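## Task

Dry run EL-3179. The plate and the dispenser tubing are empty, and the previous shift already did steps 1 to 4, so only steps 5 and 6 remain. Step 5: press the reader's IN/OUT key so its stage slides out, then carry the plate from the dispenser's stage to the reader's stage. It must sit flat within the reader stage's locators, with well A1 at the corner engraved 'A1'. Step 6: press the reader's START and wait for Results to light on its status list, leaving the plate inside. Starting the dispenser again fails the task. Starting the reader, or sending its stage in, while the plate on it is not at least roughly down within the locators fails the task. Anything that stays in place only because the robot holds it does not count, so release and move the grippers away at the end. If something you had to change is still wrong at the end, pressing the reader's START scores worse than leaving it unpressed.

## Robot and tools

Robot: two arms, left_arm and right_arm, each ending in a parallel gripper. One shared scene frame: origin on the table top midway between the arms, +z up, +x out over the table, left_arm on the +y side. The arm names do not say which side of an image an arm appears on. A gripper's fingers point along its own +z axis and close along its own y axis. end_effector_position is the spot between the finger pads, about 1 cm short of the tips. Reported hand positions can be slightly wrong, more so at long reach, and moves often stop a centimetre or more off target, usually low.

Stations: on the READER, START is the leftmost key of the lower row and IN/OUT is the third key from the left in that row. Its status list, top to bottom, is Ready, Results, Plate out, Reading. On any labelled item, well A1 lies at the labelled short end, in the corner farther from the labelled long side. TIMER and the capped bottle next to the DISPENSER are loose and can be knocked over. Loose objects may occasionally get a brief external push. Nothing may leave the table; that ends the scene.

Row layout (used by every motion tool): one flat list of 16 numbers covering both arms, even when only one moves: left_arm x, y, z, qw, qx, qy, qz, opening, then right_arm in the same order. x, y, z is an absolute target position in metres in the scene frame; qw, qx, qy, qz is an absolute target orientation quaternion, w first, also in the scene frame. Opening ranges -1 (closed) to +1 (fully open, 0.094 m). To keep an arm still, resend exactly the pose from the last result before it stopped, with its intended opening. To hold an orientation, repeat one fixed quaternion rather than copying the drifting reported one.

execute_actions(actions): a list of actions, each a table of at most 15 rows; each row is applied for one 1/30 s control step, and a short table repeats its last row to fill 15 steps. An empty list just returns state and images. Each control step clips the commanded pose to within 70 mm and 16 degrees of the measured one, so far targets take several actions. An action is rejected for both arms if a target lies over 0.6 m from that gripper's current position along any of its own axes; if the first action fails this or any action is malformed, nothing runs.

move(target, speed, blocking): target is one 16-number row of absolute poses; each gripper travels in a straight line and both finish together, taking 0.5 to 10 s (cut off at 10 s). speed is top path speed in m/s, 0.002 to 0.5, default 0.25; rotation is capped at twice that in rad/s. Openings are applied at the start. Paths ignore obstacles and the other arm; grippers lag, stray and can overshoot speed near full extension. Faster contact and aiming further past a surface both press harder. With blocking=false you get a result after 0.5 s while motion continues; until an ending is shown, further rows and moves are refused, so use wait or stop. The result adds a move: line (done, off_target, moving, held, fault) plus limits (paced = pose clipped; held = some steps blocked, after which the arm may jump faster) and each gripper's distance to its pose.

wait(seconds): 0 to 10; arms hold their last command, a running move continues, returns early when it ends. stop(): brakes the current move; needs stopping room; fingers keep moving. zoom_image(camera, region): camera is cam_head_left, cam_head_right, cam_left_wrist or cam_right_wrist; region is [x0, y0, x1, y1] pixels from the top-left, at most 504 by 504. finished_scene(scene): give the current scene's number; irreversible; the next task arrives in its result. Replying without a tool call ends everything.

Results: a state line left_arm: … | right_arm: … with each gripper's position and quaternion; Hand target lines show what the controller is driving toward; HELD marks steps where an arm's command was held back; pose unreachable means the clearance check altered or blocked that arm's command; FAULT lines mark arm stops. grip_measured gives finger opening on the command scale (readings may be off by about 1 mm per gripper). To hold something, command about 0.03 below grip_measured; less grips more gently. Pad force tops out near 50 to 62 N, lower on thin parts. Tiny commands of a few mm may not move the hand.

Cameras: cam_head_left and cam_head_right 896x504 pinhole, wrist cameras 504x504 fisheye.

Avoid: drops, slips, slamming, hard pushes, arms colliding or pressing each other, knocking TIMER or the bottle. Holding loads heats motors; MOTOR HOT appears at 85 °C and at 100 °C the arm lets go and falls (OVER-TEMPERATURE FAULT). The simulation keeps running while you think, holding your last command.

Each tool is called after "Call:" in YAML: its name, and indented under it one key for each argument.

## Session

Call:
execute_actions:
  actions: []

Scene clock: 0.00 s.
left_arm: end_effector_position=(+0.7858, +0.7618, +0.3818) grip_measured=+1.000 end_effector_quat_wxyz=(+0.747, -0.567, +0.348, +0.005) | right_arm: end_effector_position=(+0.3270, +0.0406, +0.2241) grip_measured=+1.000 end_effector_quat_wxyz=(+0.211, +0.066, +0.779, +0.586)
Joint positions: left_arm=[ 0.578  2.196  2.075  0.259 -0.575 -0.939  0.094] | right_arm=[ 0.976  1.256  0.605  0.412 -0.34   1.229  0.094]
Joint velocities: left_arm=[-0.015 -0.015  0.017 -0.012  0.007 -0.066  0.   ] | right_arm=[-0.005  0.015 -0.012  0.007 -0.051  0.037  0.   ]
Hand target (left_arm): +0.789, +0.763, +0.386; +0.751, -0.564, +0.342, +0.002
Hand target (right_arm): +0.331, +0.045, +0.234; +0.216, +0.063, +0.773, +0.593

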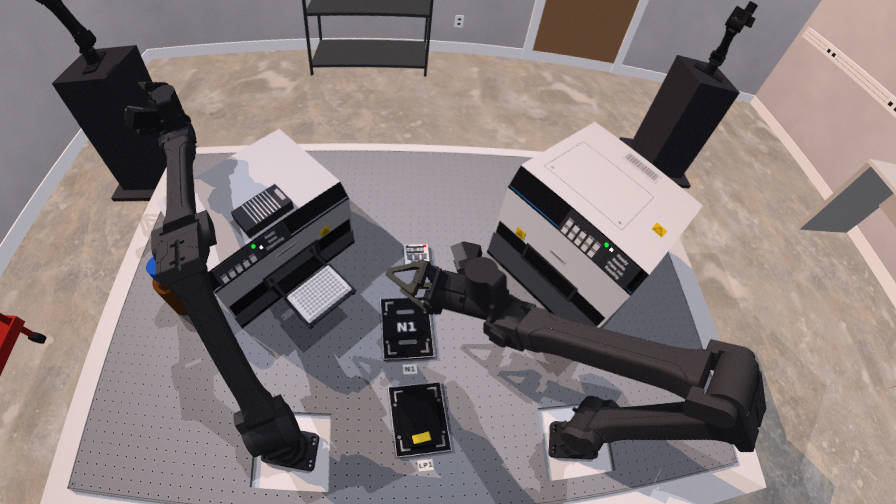

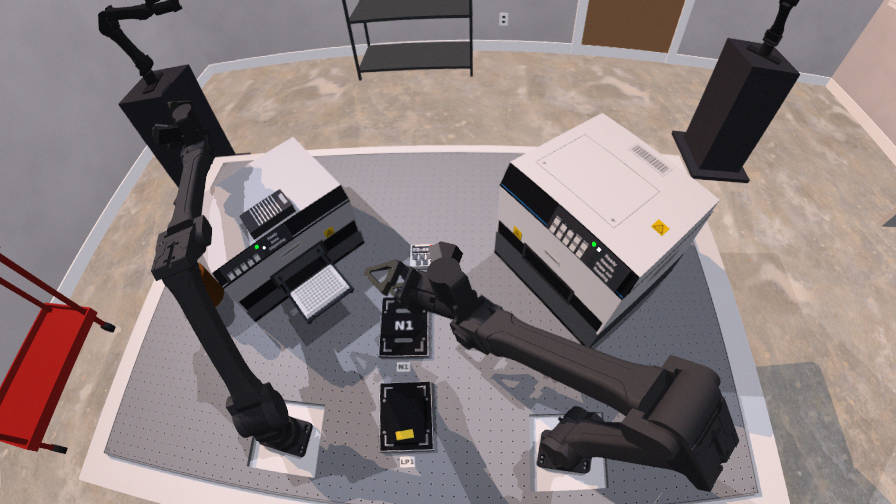

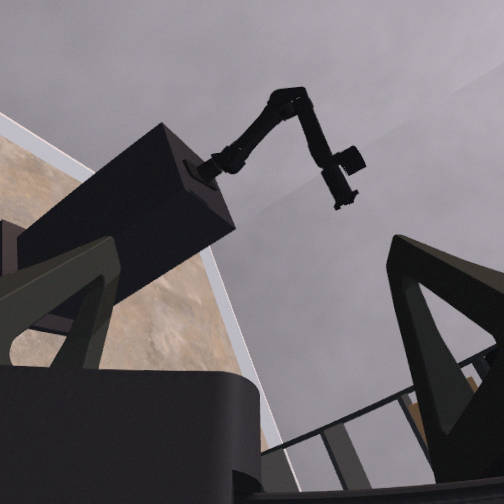

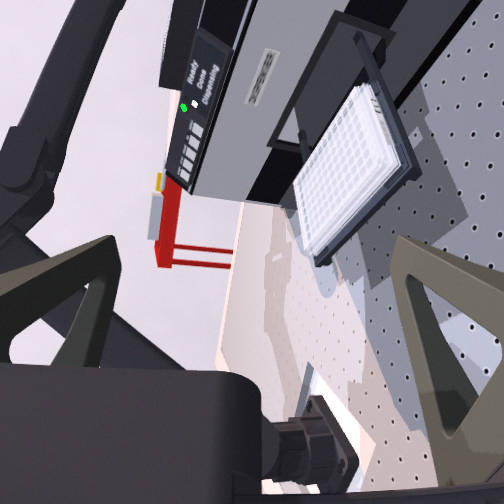

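Call:
zoom_image:
  camera: "cam_head_left"
  region: [470, 140, 720, 340]

Call:
zoom_image:
  camera: "cam_head_left"
  region: [200, 180, 460, 380]

Call:
zoom_image:
  camera: "cam_right_wrist"
  region: [250, 20, 480, 280]

Region (470, 140, 720, 340) of cam_head_left's 896x504 image, scaled by 2.016, with more detail than that image has; it fills the top 403 rows of this view, and the rest is white.

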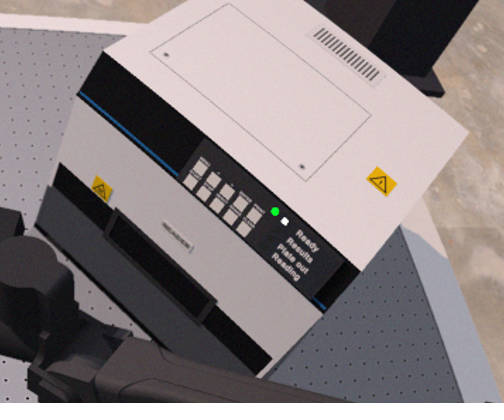

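Region (200, 180, 460, 380) of cam_head_left's 896x504 image, scaled by 1.938, with more detail than that image has; it fills the top 388 rows of this view, and the rest is white.

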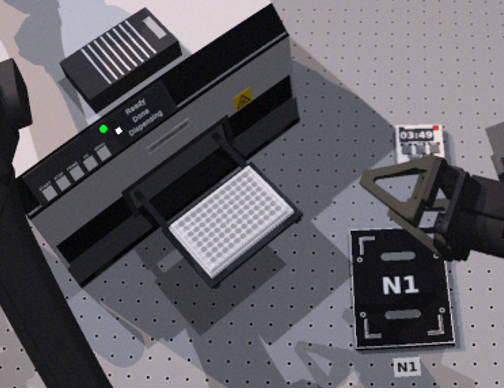

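Region (250, 20, 480, 280) of cam_right_wrist's 504x504 image, scaled by 1.938, with more detail than that image has; it fills the left 446 columns of this view, and the rest is white.

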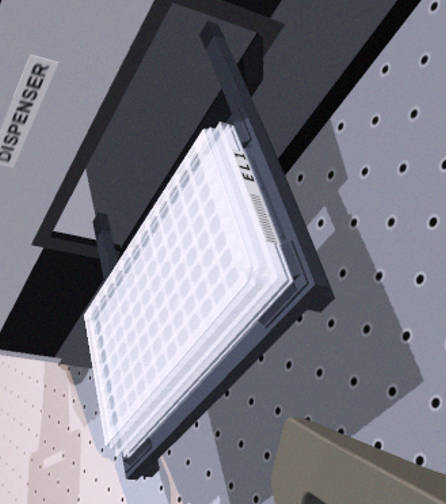

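Call:
move:
  target: [0.36,0.30,0.38,0,0.446,0.895,0,1, 0.29,-0.23,0.34,0.408,0.235,0.875,-0.109,-1]
  speed: 0.3

action 0: the call puts the target (left_arm/x, left_arm/y, left_arm/z) 0.612 m from left_arm's end_effector_position in the last result along the gripper's own z axis as it stood there; a target may be at most 0.6 m away along each of those axes, so nothing of the call was run and nothing moved. Command a nearer target, and go on from there in a later call.

Call:
move:
  target: [0.39,0.33,0.40,0,0.446,0.895,0,1, 0.29,-0.23,0.34,0.408,0.235,0.875,-0.109,-1]
  speed: 0.3

Scene clock: 32.20 s.
left_arm: end_effector_position=(+0.3869, +0.3325, +0.4091) grip_measured=+1.000 end_effector_quat_wxyz=(+0.113, +0.423, +0.897, +0.060) | right_arm: end_effector_position=(+0.2822, -0.2371, +0.3268) grip_measured=-0.990 end_effector_quat_wxyz=(+0.406, +0.222, +0.878, -0.125)
Joint positions: left_arm=[ 0.253  1.207  1.578 -1.685  0.019  1.002  0.094] | right_arm=[ 1.069  0.934  1.024 -1.496  0.866  1.306  0.   ]
Joint velocities: left_arm=[ 0.015 -0.015 -0.012  0.002  0.022 -0.022  0.   ] | right_arm=[-0.005 -0.005  0.002 -0.012 -0.081 -0.11   0.   ]
Hand target (left_arm): +0.385, +0.332, +0.398; +0.096, +0.431, +0.896, +0.053
Hand target (right_arm): +0.286, -0.230, +0.345; +0.415, +0.233, +0.873, -0.108
Off the commanded pose (left_arm): 0.010 m, 15 deg.
Off the commanded pose (right_arm): 0.017 m, 2 deg.
joint sent to its limit (left arm) — the command would take joint 4 (wrist pitch) past its lower limit, so that joint was sent only as far as its limit.
move: off_target (left_arm, right_arm)

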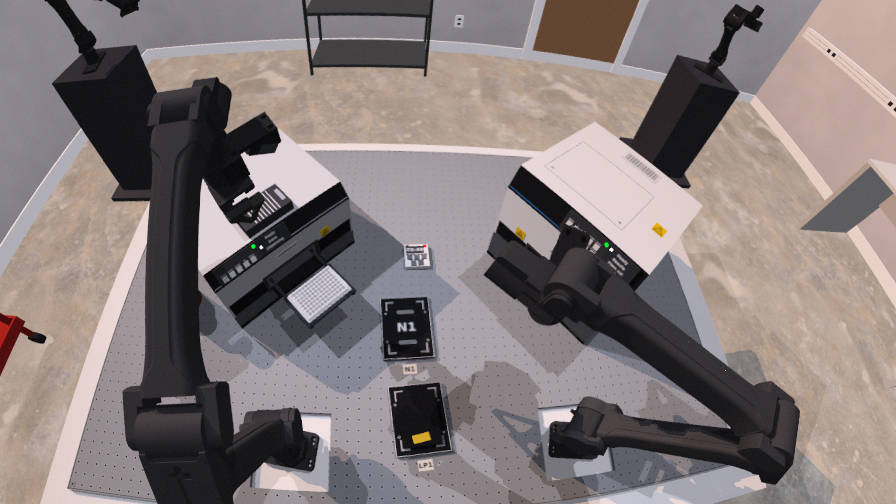

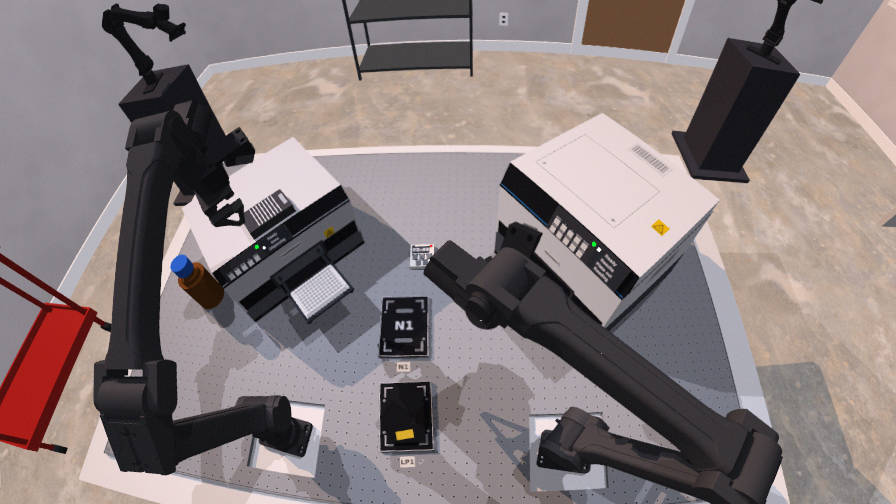

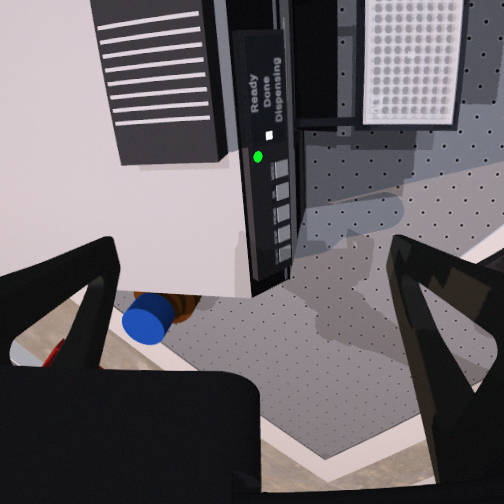

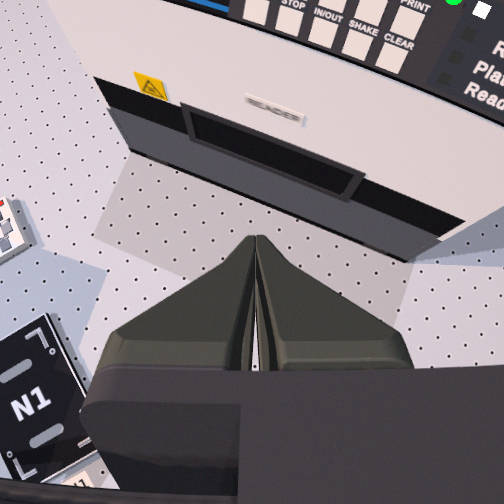

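Call:
move:
  target: [0.34,0.23,0.28,0,0.446,0.895,0,1, 0.315,-0.29,0.31,0.408,0.235,0.875,-0.109,-1]

Scene clock: 41.60 s.
left_arm: end_effector_position=(+0.3375, +0.2311, +0.2861) grip_measured=+1.000 end_effector_quat_wxyz=(-0.000, +0.450, +0.893, +0.001) | right_arm: end_effector_position=(+0.3126, -0.2874, +0.3098) grip_measured=-0.990 end_effector_quat_wxyz=(+0.404, +0.238, +0.876, -0.109)
Joint positions: left_arm=[-0.056  1.184  1.25  -1.636 -0.002  0.747  0.094] | right_arm=[ 0.817  0.834  0.918 -1.22   0.772  0.986  0.   ]
Joint velocities: left_arm=[ 0.005 -0.005 -0.012  0.002 -0.066 -0.051  0.   ] | right_arm=[-0.015 -0.005 -0.012 -0.007 -0.081 -0.022 -0.001]
Hand target (left_arm): +0.339, +0.230, +0.280; -0.002, +0.444, +0.896, -0.001
Hand target (right_arm): +0.313, -0.290, +0.308; +0.404, +0.237, +0.877, -0.109
Off the commanded pose (left_arm): 0.007 m, 1 deg.
Off the commanded pose (right_arm): 0.004 m, 1 deg.
move: done

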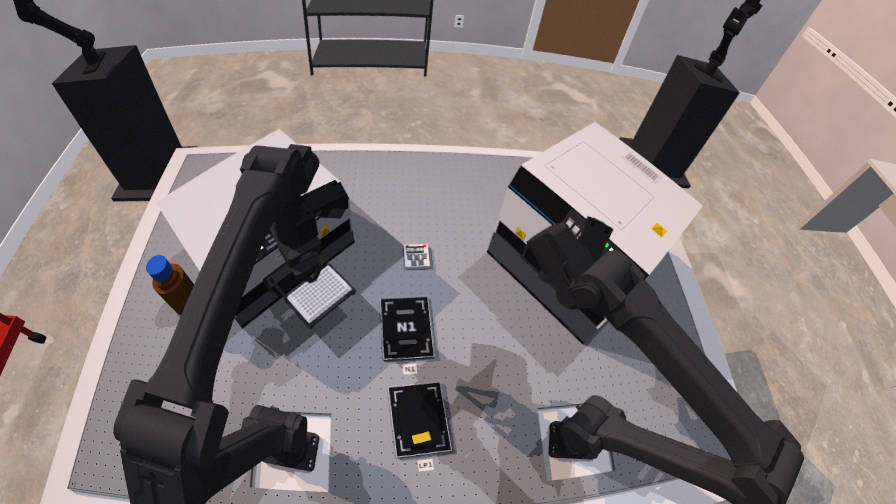

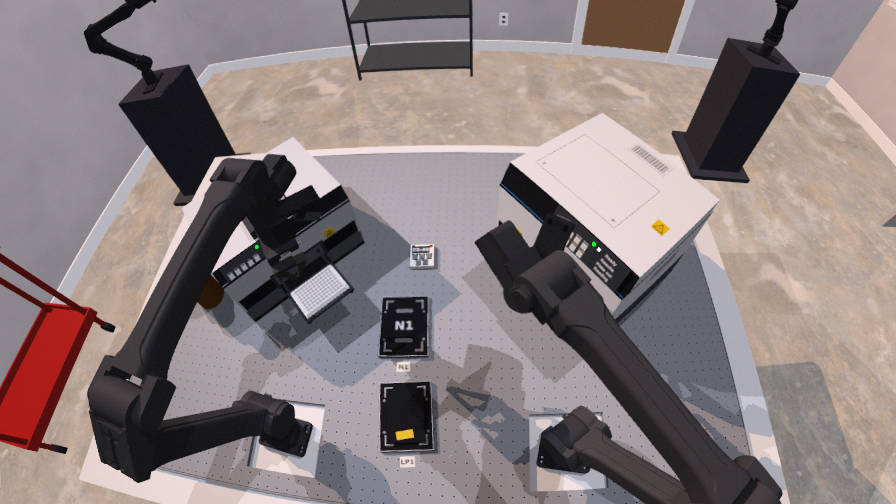

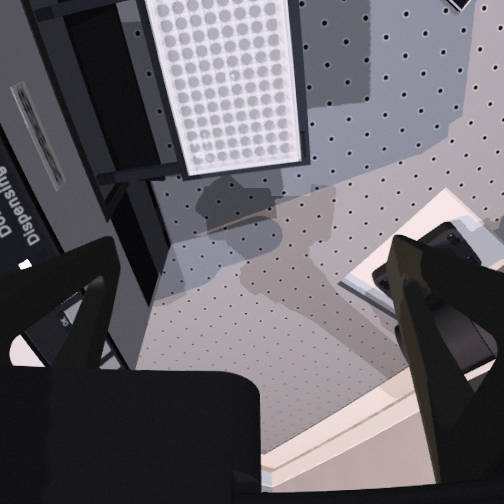

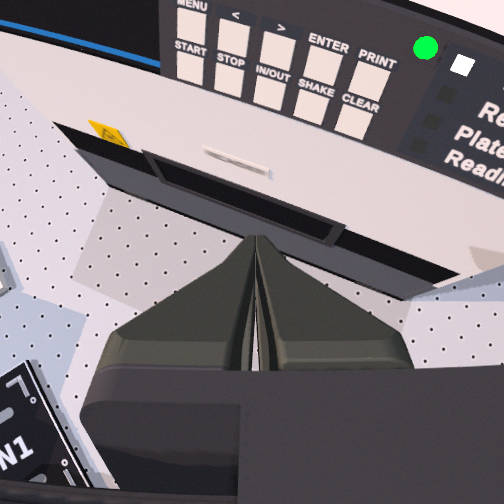

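Call:
move:
  target: [0.358,0.231,0.20,0,0.391,0.921,0,1, 0.354,-0.320,0.302,0.408,0.235,0.875,-0.109,-1]
  speed: 0.15

Scene clock: 51.27 s.
left_arm: end_effector_position=(+0.3580, +0.2273, +0.2069) grip_measured=+1.000 end_effector_quat_wxyz=(+0.003, +0.402, +0.916, +0.002) | right_arm: end_effector_position=(+0.3502, -0.3182, +0.3052) grip_measured=-0.990 end_effector_quat_wxyz=(+0.408, +0.241, +0.875, -0.104)
Joint positions: left_arm=[-0.055  1.244  1.091 -1.411 -0.002  0.642  0.094] | right_arm=[ 0.623  0.846  0.894 -1.022  0.675  0.762  0.   ]
Joint velocities: left_arm=[-0.015 -0.005 -0.012 -0.022 -0.022  0.037  0.   ] | right_arm=[ 0.005  0.005  0.027 -0.002  0.007 -0.095 -0.001]
Hand target (left_arm): +0.359, +0.231, +0.200; -0.000, +0.391, +0.920, +0.000
Hand target (right_arm): +0.353, -0.320, +0.301; +0.405, +0.237, +0.876, -0.108
Off the commanded pose (left_arm): 0.008 m, 1 deg.
Off the commanded pose (right_arm): 0.005 m, 1 deg.
move: done

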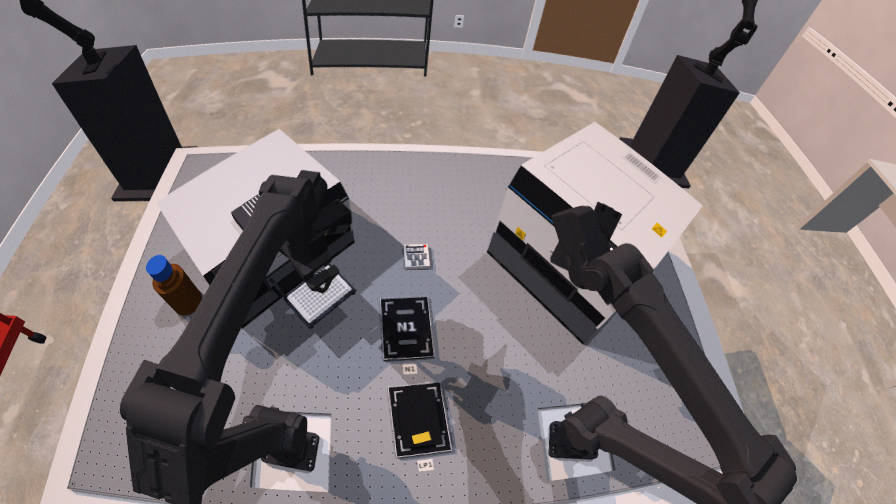

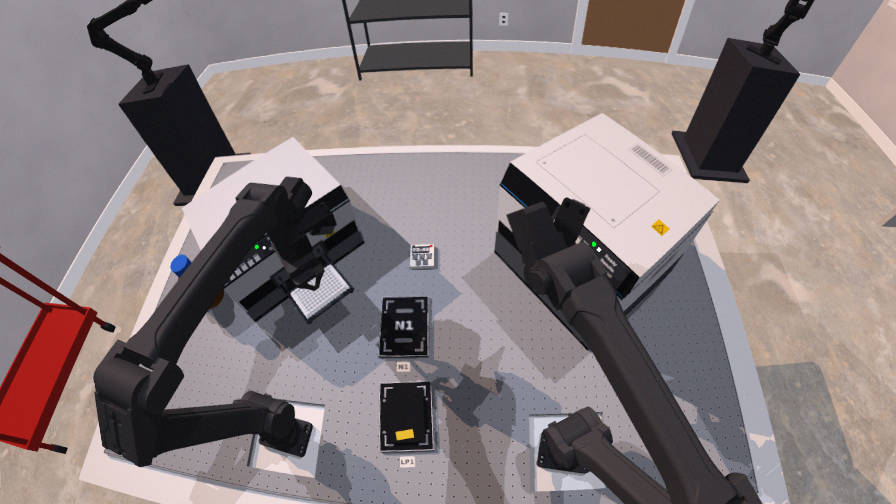

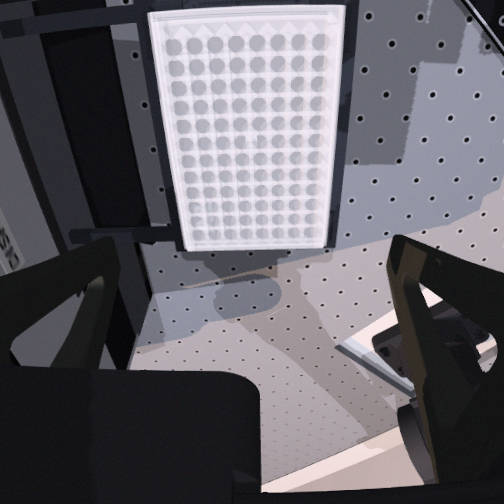

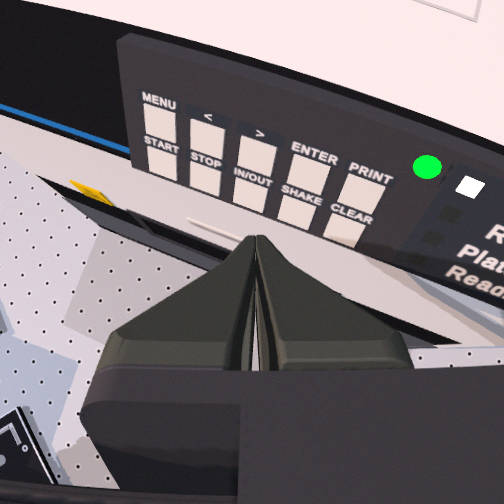

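Call:
move:
  target: [0.362,0.232,0.15,0,0.375,0.927,0,1, 0.364,-0.323,0.294,0.408,0.235,0.875,-0.109,-1]
  speed: 0.1

Scene clock: 57.40 s.
left_arm: end_effector_position=(+0.3631, +0.2284, +0.1588) grip_measured=+1.000 end_effector_quat_wxyz=(+0.006, +0.386, +0.923, +0.003) | right_arm: end_effector_position=(+0.3608, -0.3203, +0.2982) grip_measured=-0.990 end_effector_quat_wxyz=(+0.410, +0.237, +0.874, -0.105)
Joint positions: left_arm=[-0.05   1.283  0.995 -1.271 -0.002  0.612  0.094] | right_arm=[ 0.599  0.865  0.881 -0.967  0.663  0.726  0.   ]
Joint velocities: left_arm=[-0.005  0.015 -0.002 -0.012 -0.037 -0.037  0.   ] | right_arm=[-0.005  0.015  0.007  0.017 -0.066 -0.007  0.   ]
Hand target (left_arm): +0.362, +0.232, +0.150; +0.000, +0.375, +0.927, +0.000
Hand target (right_arm): +0.363, -0.323, +0.294; +0.408, +0.235, +0.875, -0.109
Off the commanded pose (left_arm): 0.010 m, 2 deg.
Off the commanded pose (right_arm): 0.006 m, 1 deg.
move: done

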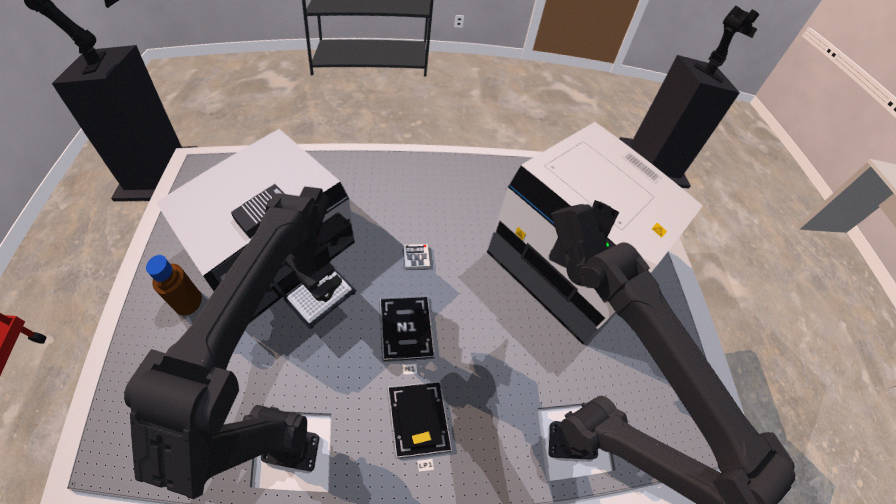

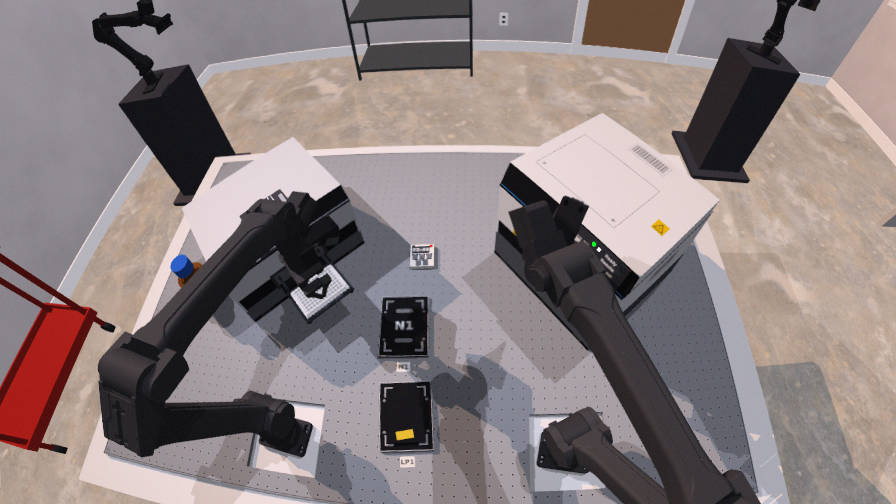

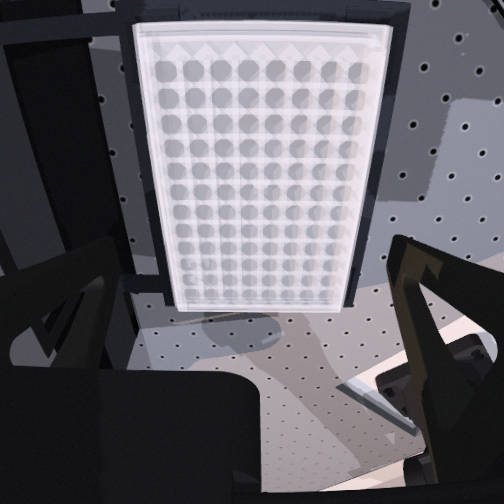

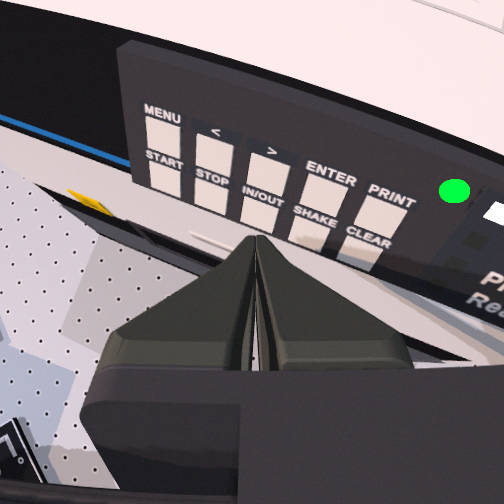

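Call:
move:
  target: [0.359,0.231,0.135,0,0.375,0.927,0,1, 0.375,-0.331,0.282,0.408,0.235,0.875,-0.109,-1]
  speed: 0.04

Scene clock: 60.27 s.
left_arm: end_effector_position=(+0.3609, +0.2288, +0.1463) grip_measured=+1.000 end_effector_quat_wxyz=(+0.009, +0.384, +0.923, +0.003) | right_arm: end_effector_position=(+0.3710, -0.3243, +0.2902) grip_measured=-0.990 end_effector_quat_wxyz=(+0.413, +0.235, +0.875, -0.098)
Joint positions: left_arm=[-0.05   1.283  0.961 -1.23  -0.002  0.607  0.094] | right_arm=[ 0.564  0.875  0.86  -0.9    0.632  0.683  0.   ]
Joint velocities: left_arm=[ 0.005 -0.015  0.007  0.002  0.022 -0.022  0.   ] | right_arm=[-0.015 -0.005  0.007  0.012 -0.066  0.007  0.001]
Hand target (left_arm): +0.359, +0.231, +0.135; -0.000, +0.375, +0.927, +0.000
Hand target (right_arm): +0.374, -0.331, +0.282; +0.407, +0.236, +0.876, -0.108
Off the commanded pose (left_arm): 0.012 m, 2 deg.
Off the commanded pose (right_arm): 0.011 m, 1 deg.
move: off_target (left_arm, right_arm)

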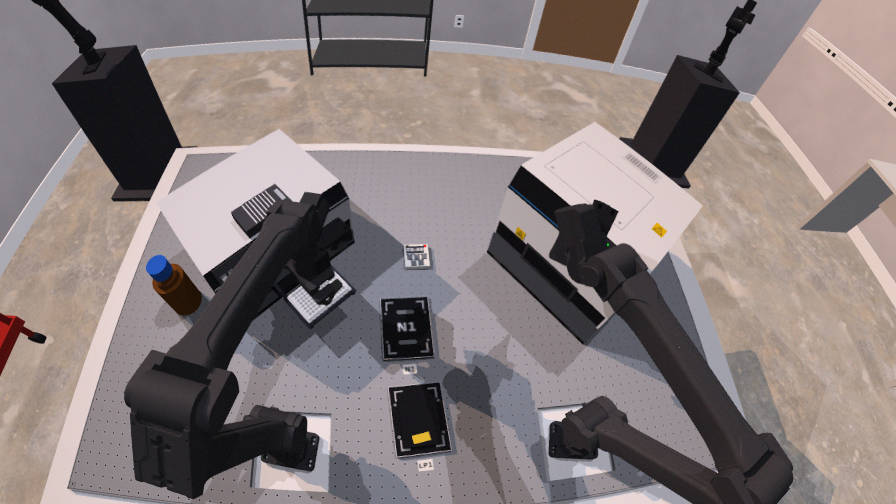

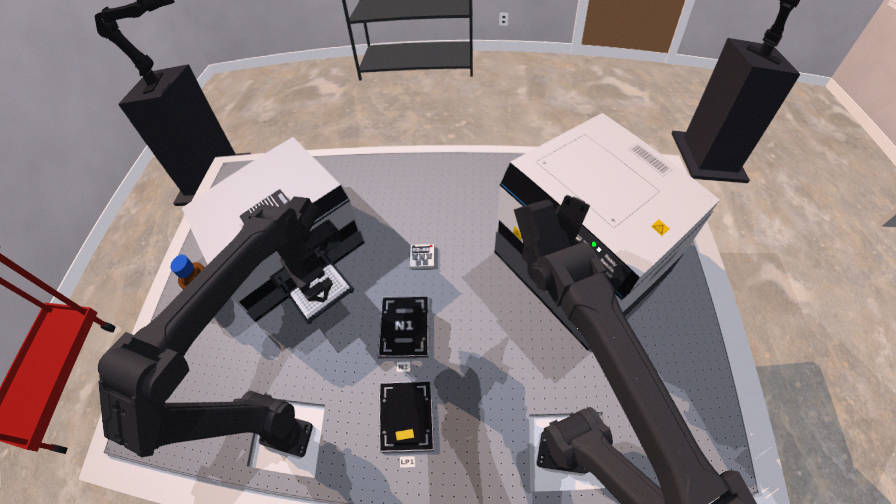

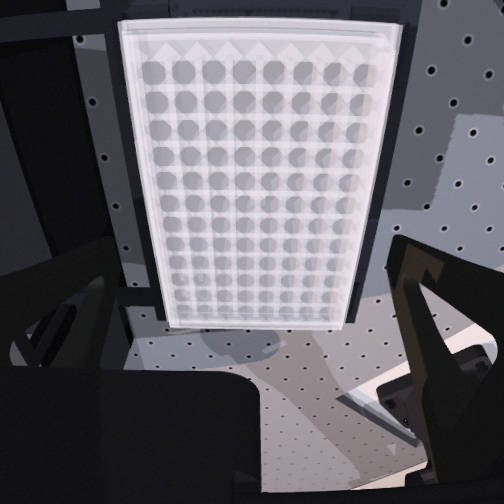

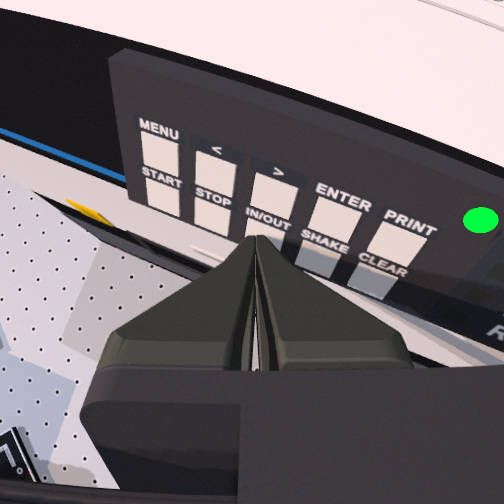

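Call:
move:
  target: [0.358,0.230,0.115,0,0.378,0.926,0,1, 0.377,-0.337,0.273,0.408,0.235,0.875,-0.109,-1]
  speed: 0.04

Scene clock: 63.77 s.
left_arm: end_effector_position=(+0.3608, +0.2288, +0.1260) grip_measured=+1.000 end_effector_quat_wxyz=(+0.009, +0.383, +0.924, +0.003) | right_arm: end_effector_position=(+0.3735, -0.3222, +0.2868) grip_measured=-0.990 end_effector_quat_wxyz=(+0.417, +0.227, +0.876, -0.089)
Joint positions: left_arm=[-0.05   1.303  0.922 -1.171 -0.002  0.607  0.094] | right_arm=[ 0.559  0.87   0.843 -0.863  0.612  0.659  0.   ]
Joint velocities: left_arm=[ 0.005 -0.015 -0.007  0.007  0.007 -0.007  0.   ] | right_arm=[ 0.005 -0.005  0.012 -0.007 -0.007  0.022  0.001]
Hand target (left_arm): +0.358, +0.230, +0.115; +0.000, +0.378, +0.926, +0.000
Hand target (right_arm): +0.375, -0.337, +0.273; +0.407, +0.235, +0.876, -0.109
Off the commanded pose (left_arm): 0.011 m, 1 deg.
Off the commanded pose (right_arm): 0.021 m, 3 deg.
move: off_target (left_arm, right_arm)

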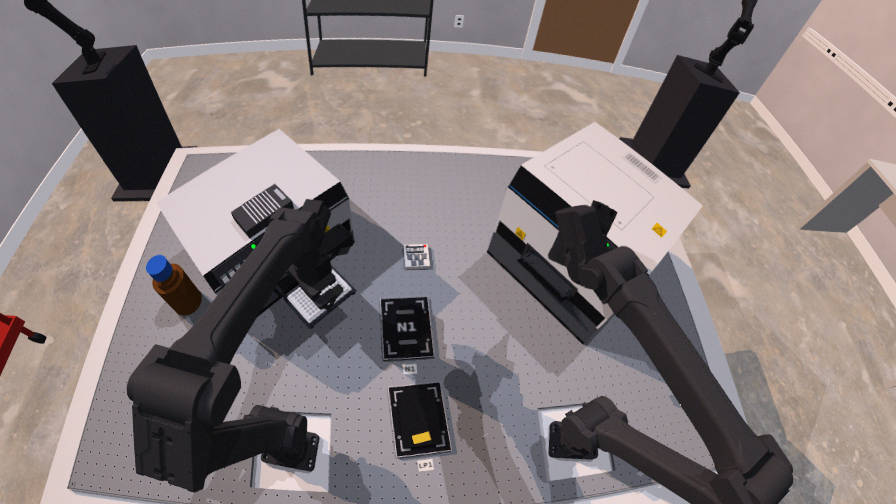

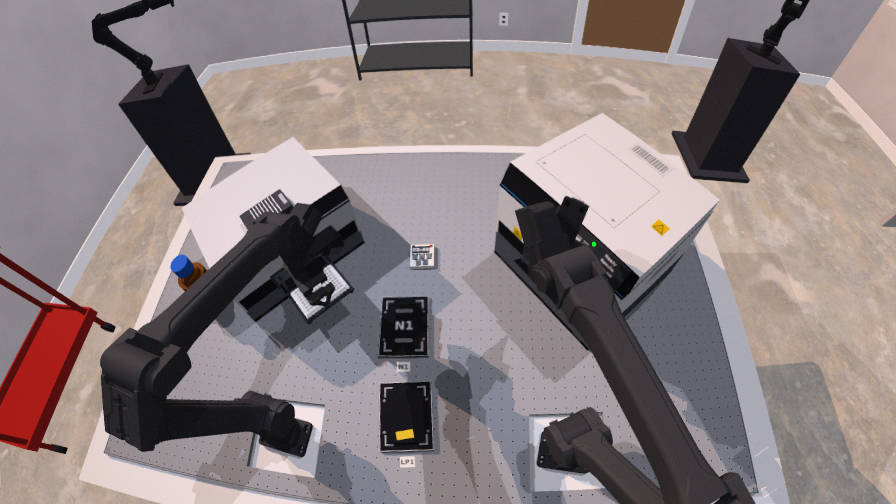

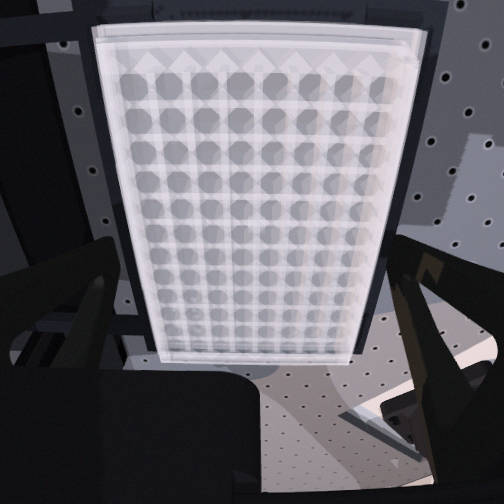

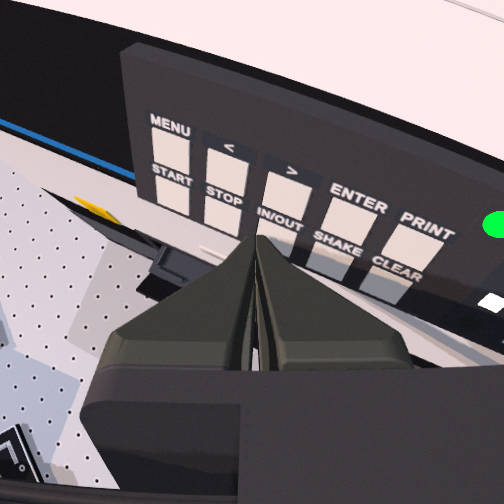

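Call:
move:
  target: [0.358,0.230,0.107,0,0.378,0.926,0,1, 0.31,-0.29,0.35,0.408,0.235,0.875,-0.109,1]
  speed: 0.12

Scene clock: 67.80 s.
left_arm: end_effector_position=(+0.3612, +0.2288, +0.1186) grip_measured=+1.000 end_effector_quat_wxyz=(+0.010, +0.383, +0.924, +0.003) | right_arm: end_effector_position=(+0.3084, -0.2956, +0.3309) grip_measured=+1.000 end_effector_quat_wxyz=(+0.399, +0.224, +0.880, -0.127)
Joint positions: left_arm=[-0.05   1.311  0.909 -1.148 -0.002  0.607  0.094] | right_arm=[ 0.805  0.83   0.973 -1.294  0.78   0.947  0.094]
Joint velocities: left_arm=[-0.005 -0.005  0.012 -0.017  0.022  0.022  0.   ] | right_arm=[-0.005  0.005  0.002 -0.012  0.11   0.051  0.   ]
Hand target (left_arm): +0.358, +0.230, +0.107; +0.000, +0.378, +0.926, +0.000
Hand target (right_arm): +0.312, -0.290, +0.351; +0.412, +0.233, +0.874, -0.111
Off the commanded pose (left_arm): 0.012 m, 1 deg.
Off the commanded pose (right_arm): 0.020 m, 3 deg.
move: off_target (left_arm, right_arm)

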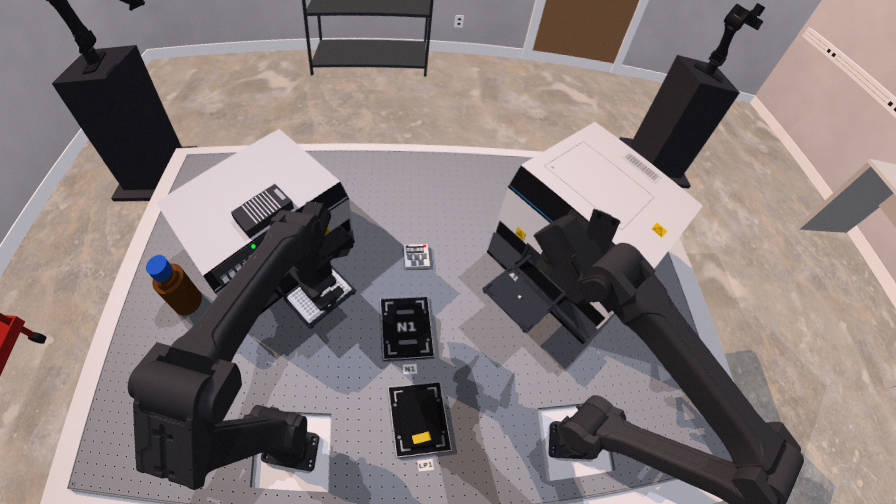

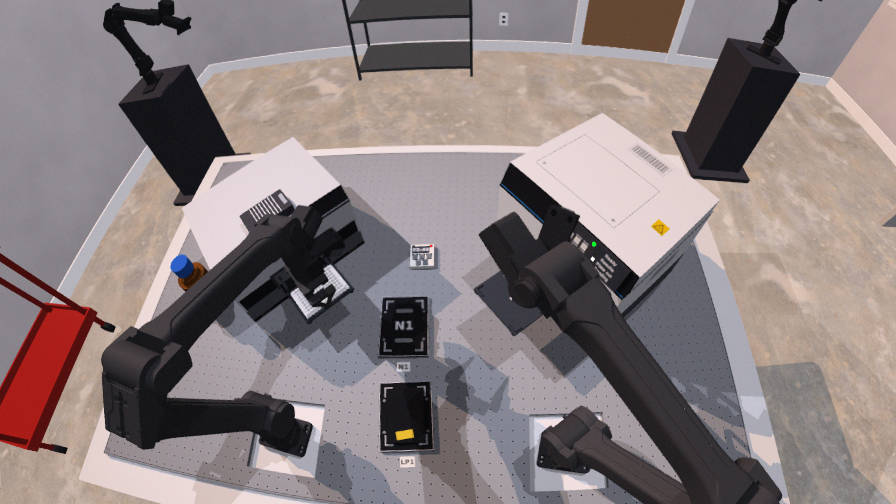

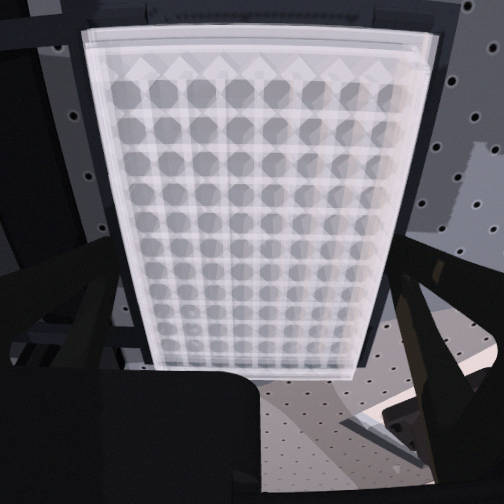

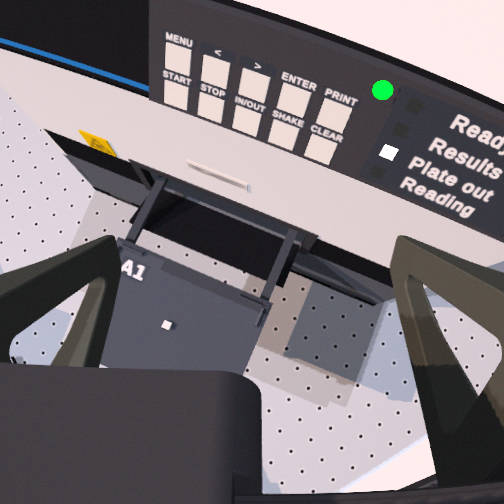

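Call:
move:
  target: [0.357,0.230,0.102,0,0.378,0.926,0,1, 0.27,-0.46,0.44,0.408,0.235,0.875,-0.109,-1]

Call:
zoom_image:
  camera: "cam_head_left"
  region: [260, 230, 600, 470]

Scene clock: 74.60 s.
left_arm: end_effector_position=(+0.3627, +0.2285, +0.1183) grip_measured=+1.000 end_effector_quat_wxyz=(+0.013, +0.383, +0.924, +0.004) | right_arm: end_effector_position=(+0.2666, -0.4530, +0.4139) grip_measured=-0.990 end_effector_quat_wxyz=(+0.378, +0.244, +0.888, -0.097)
Joint positions: left_arm=[-0.05   1.311  0.907 -1.14  -0.002  0.607  0.094] | right_arm=[-0.049  0.636  1.114 -1.268  0.205  0.219  0.   ]
Joint velocities: left_arm=[-0.005 -0.015 -0.002 -0.002  0.022 -0.051  0.   ] | right_arm=[-0.005  0.005 -0.007  0.022  0.007 -0.037  0.   ]
Hand target (left_arm): +0.357, +0.230, +0.102; -0.000, +0.378, +0.926, +0.000
Hand target (right_arm): +0.268, -0.456, +0.437; +0.400, +0.241, +0.878, -0.100
Off the commanded pose (left_arm): 0.017 m, 2 deg.
Off the commanded pose (right_arm): 0.027 m, 4 deg.
move: off_target (left_arm, right_arm)

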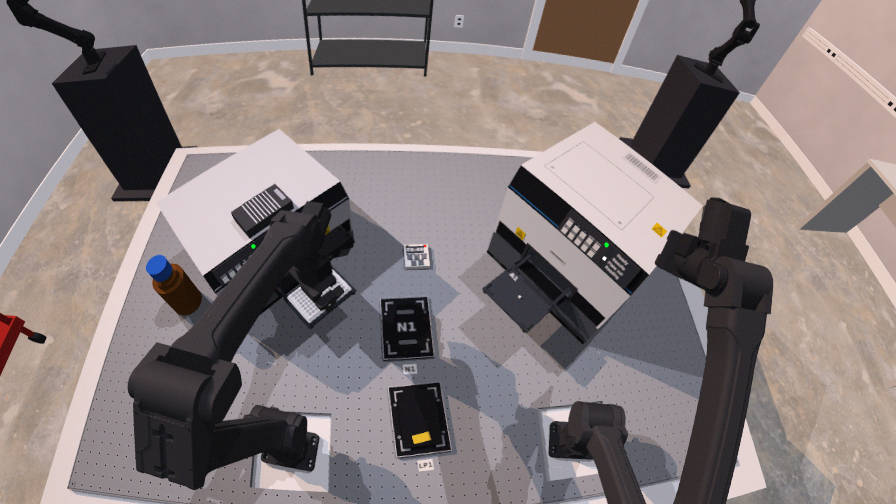

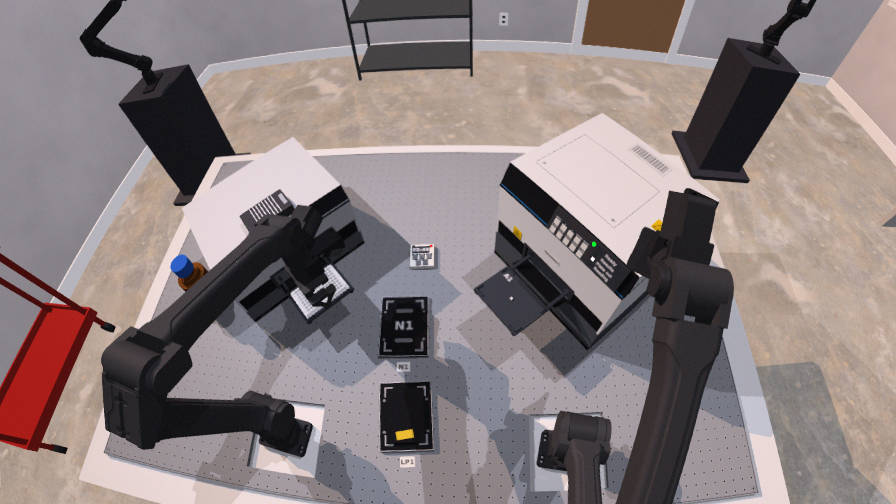

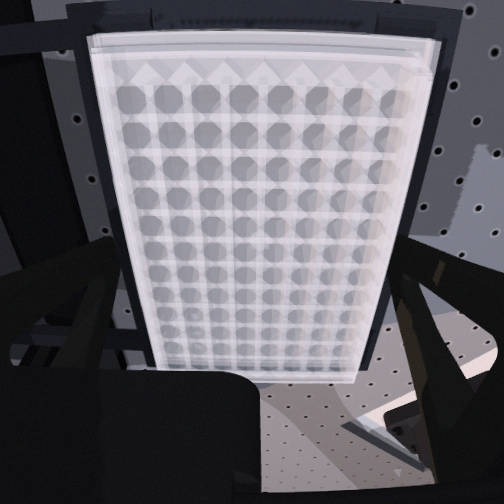

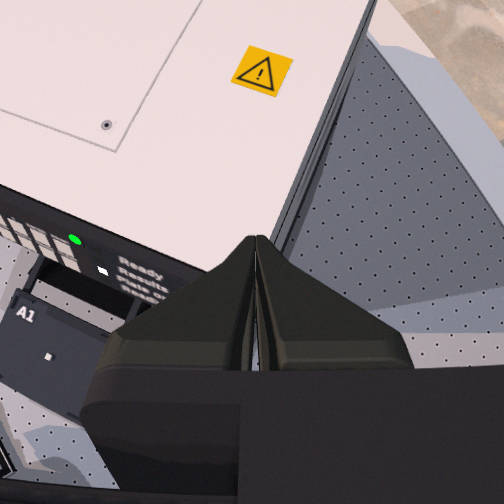

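Region (260, 230, 600, 470) of cam_head_left's 896x504 image, scaled by 1.482, with more detail than that image has; it fills the top 356 rows of this view, and the rest is white.

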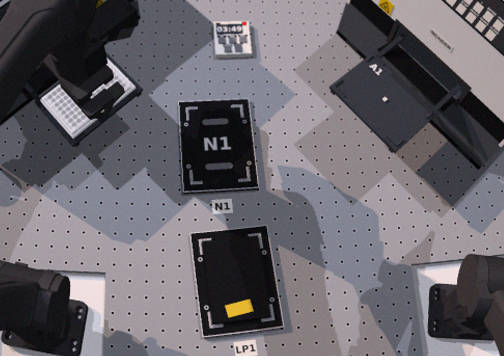

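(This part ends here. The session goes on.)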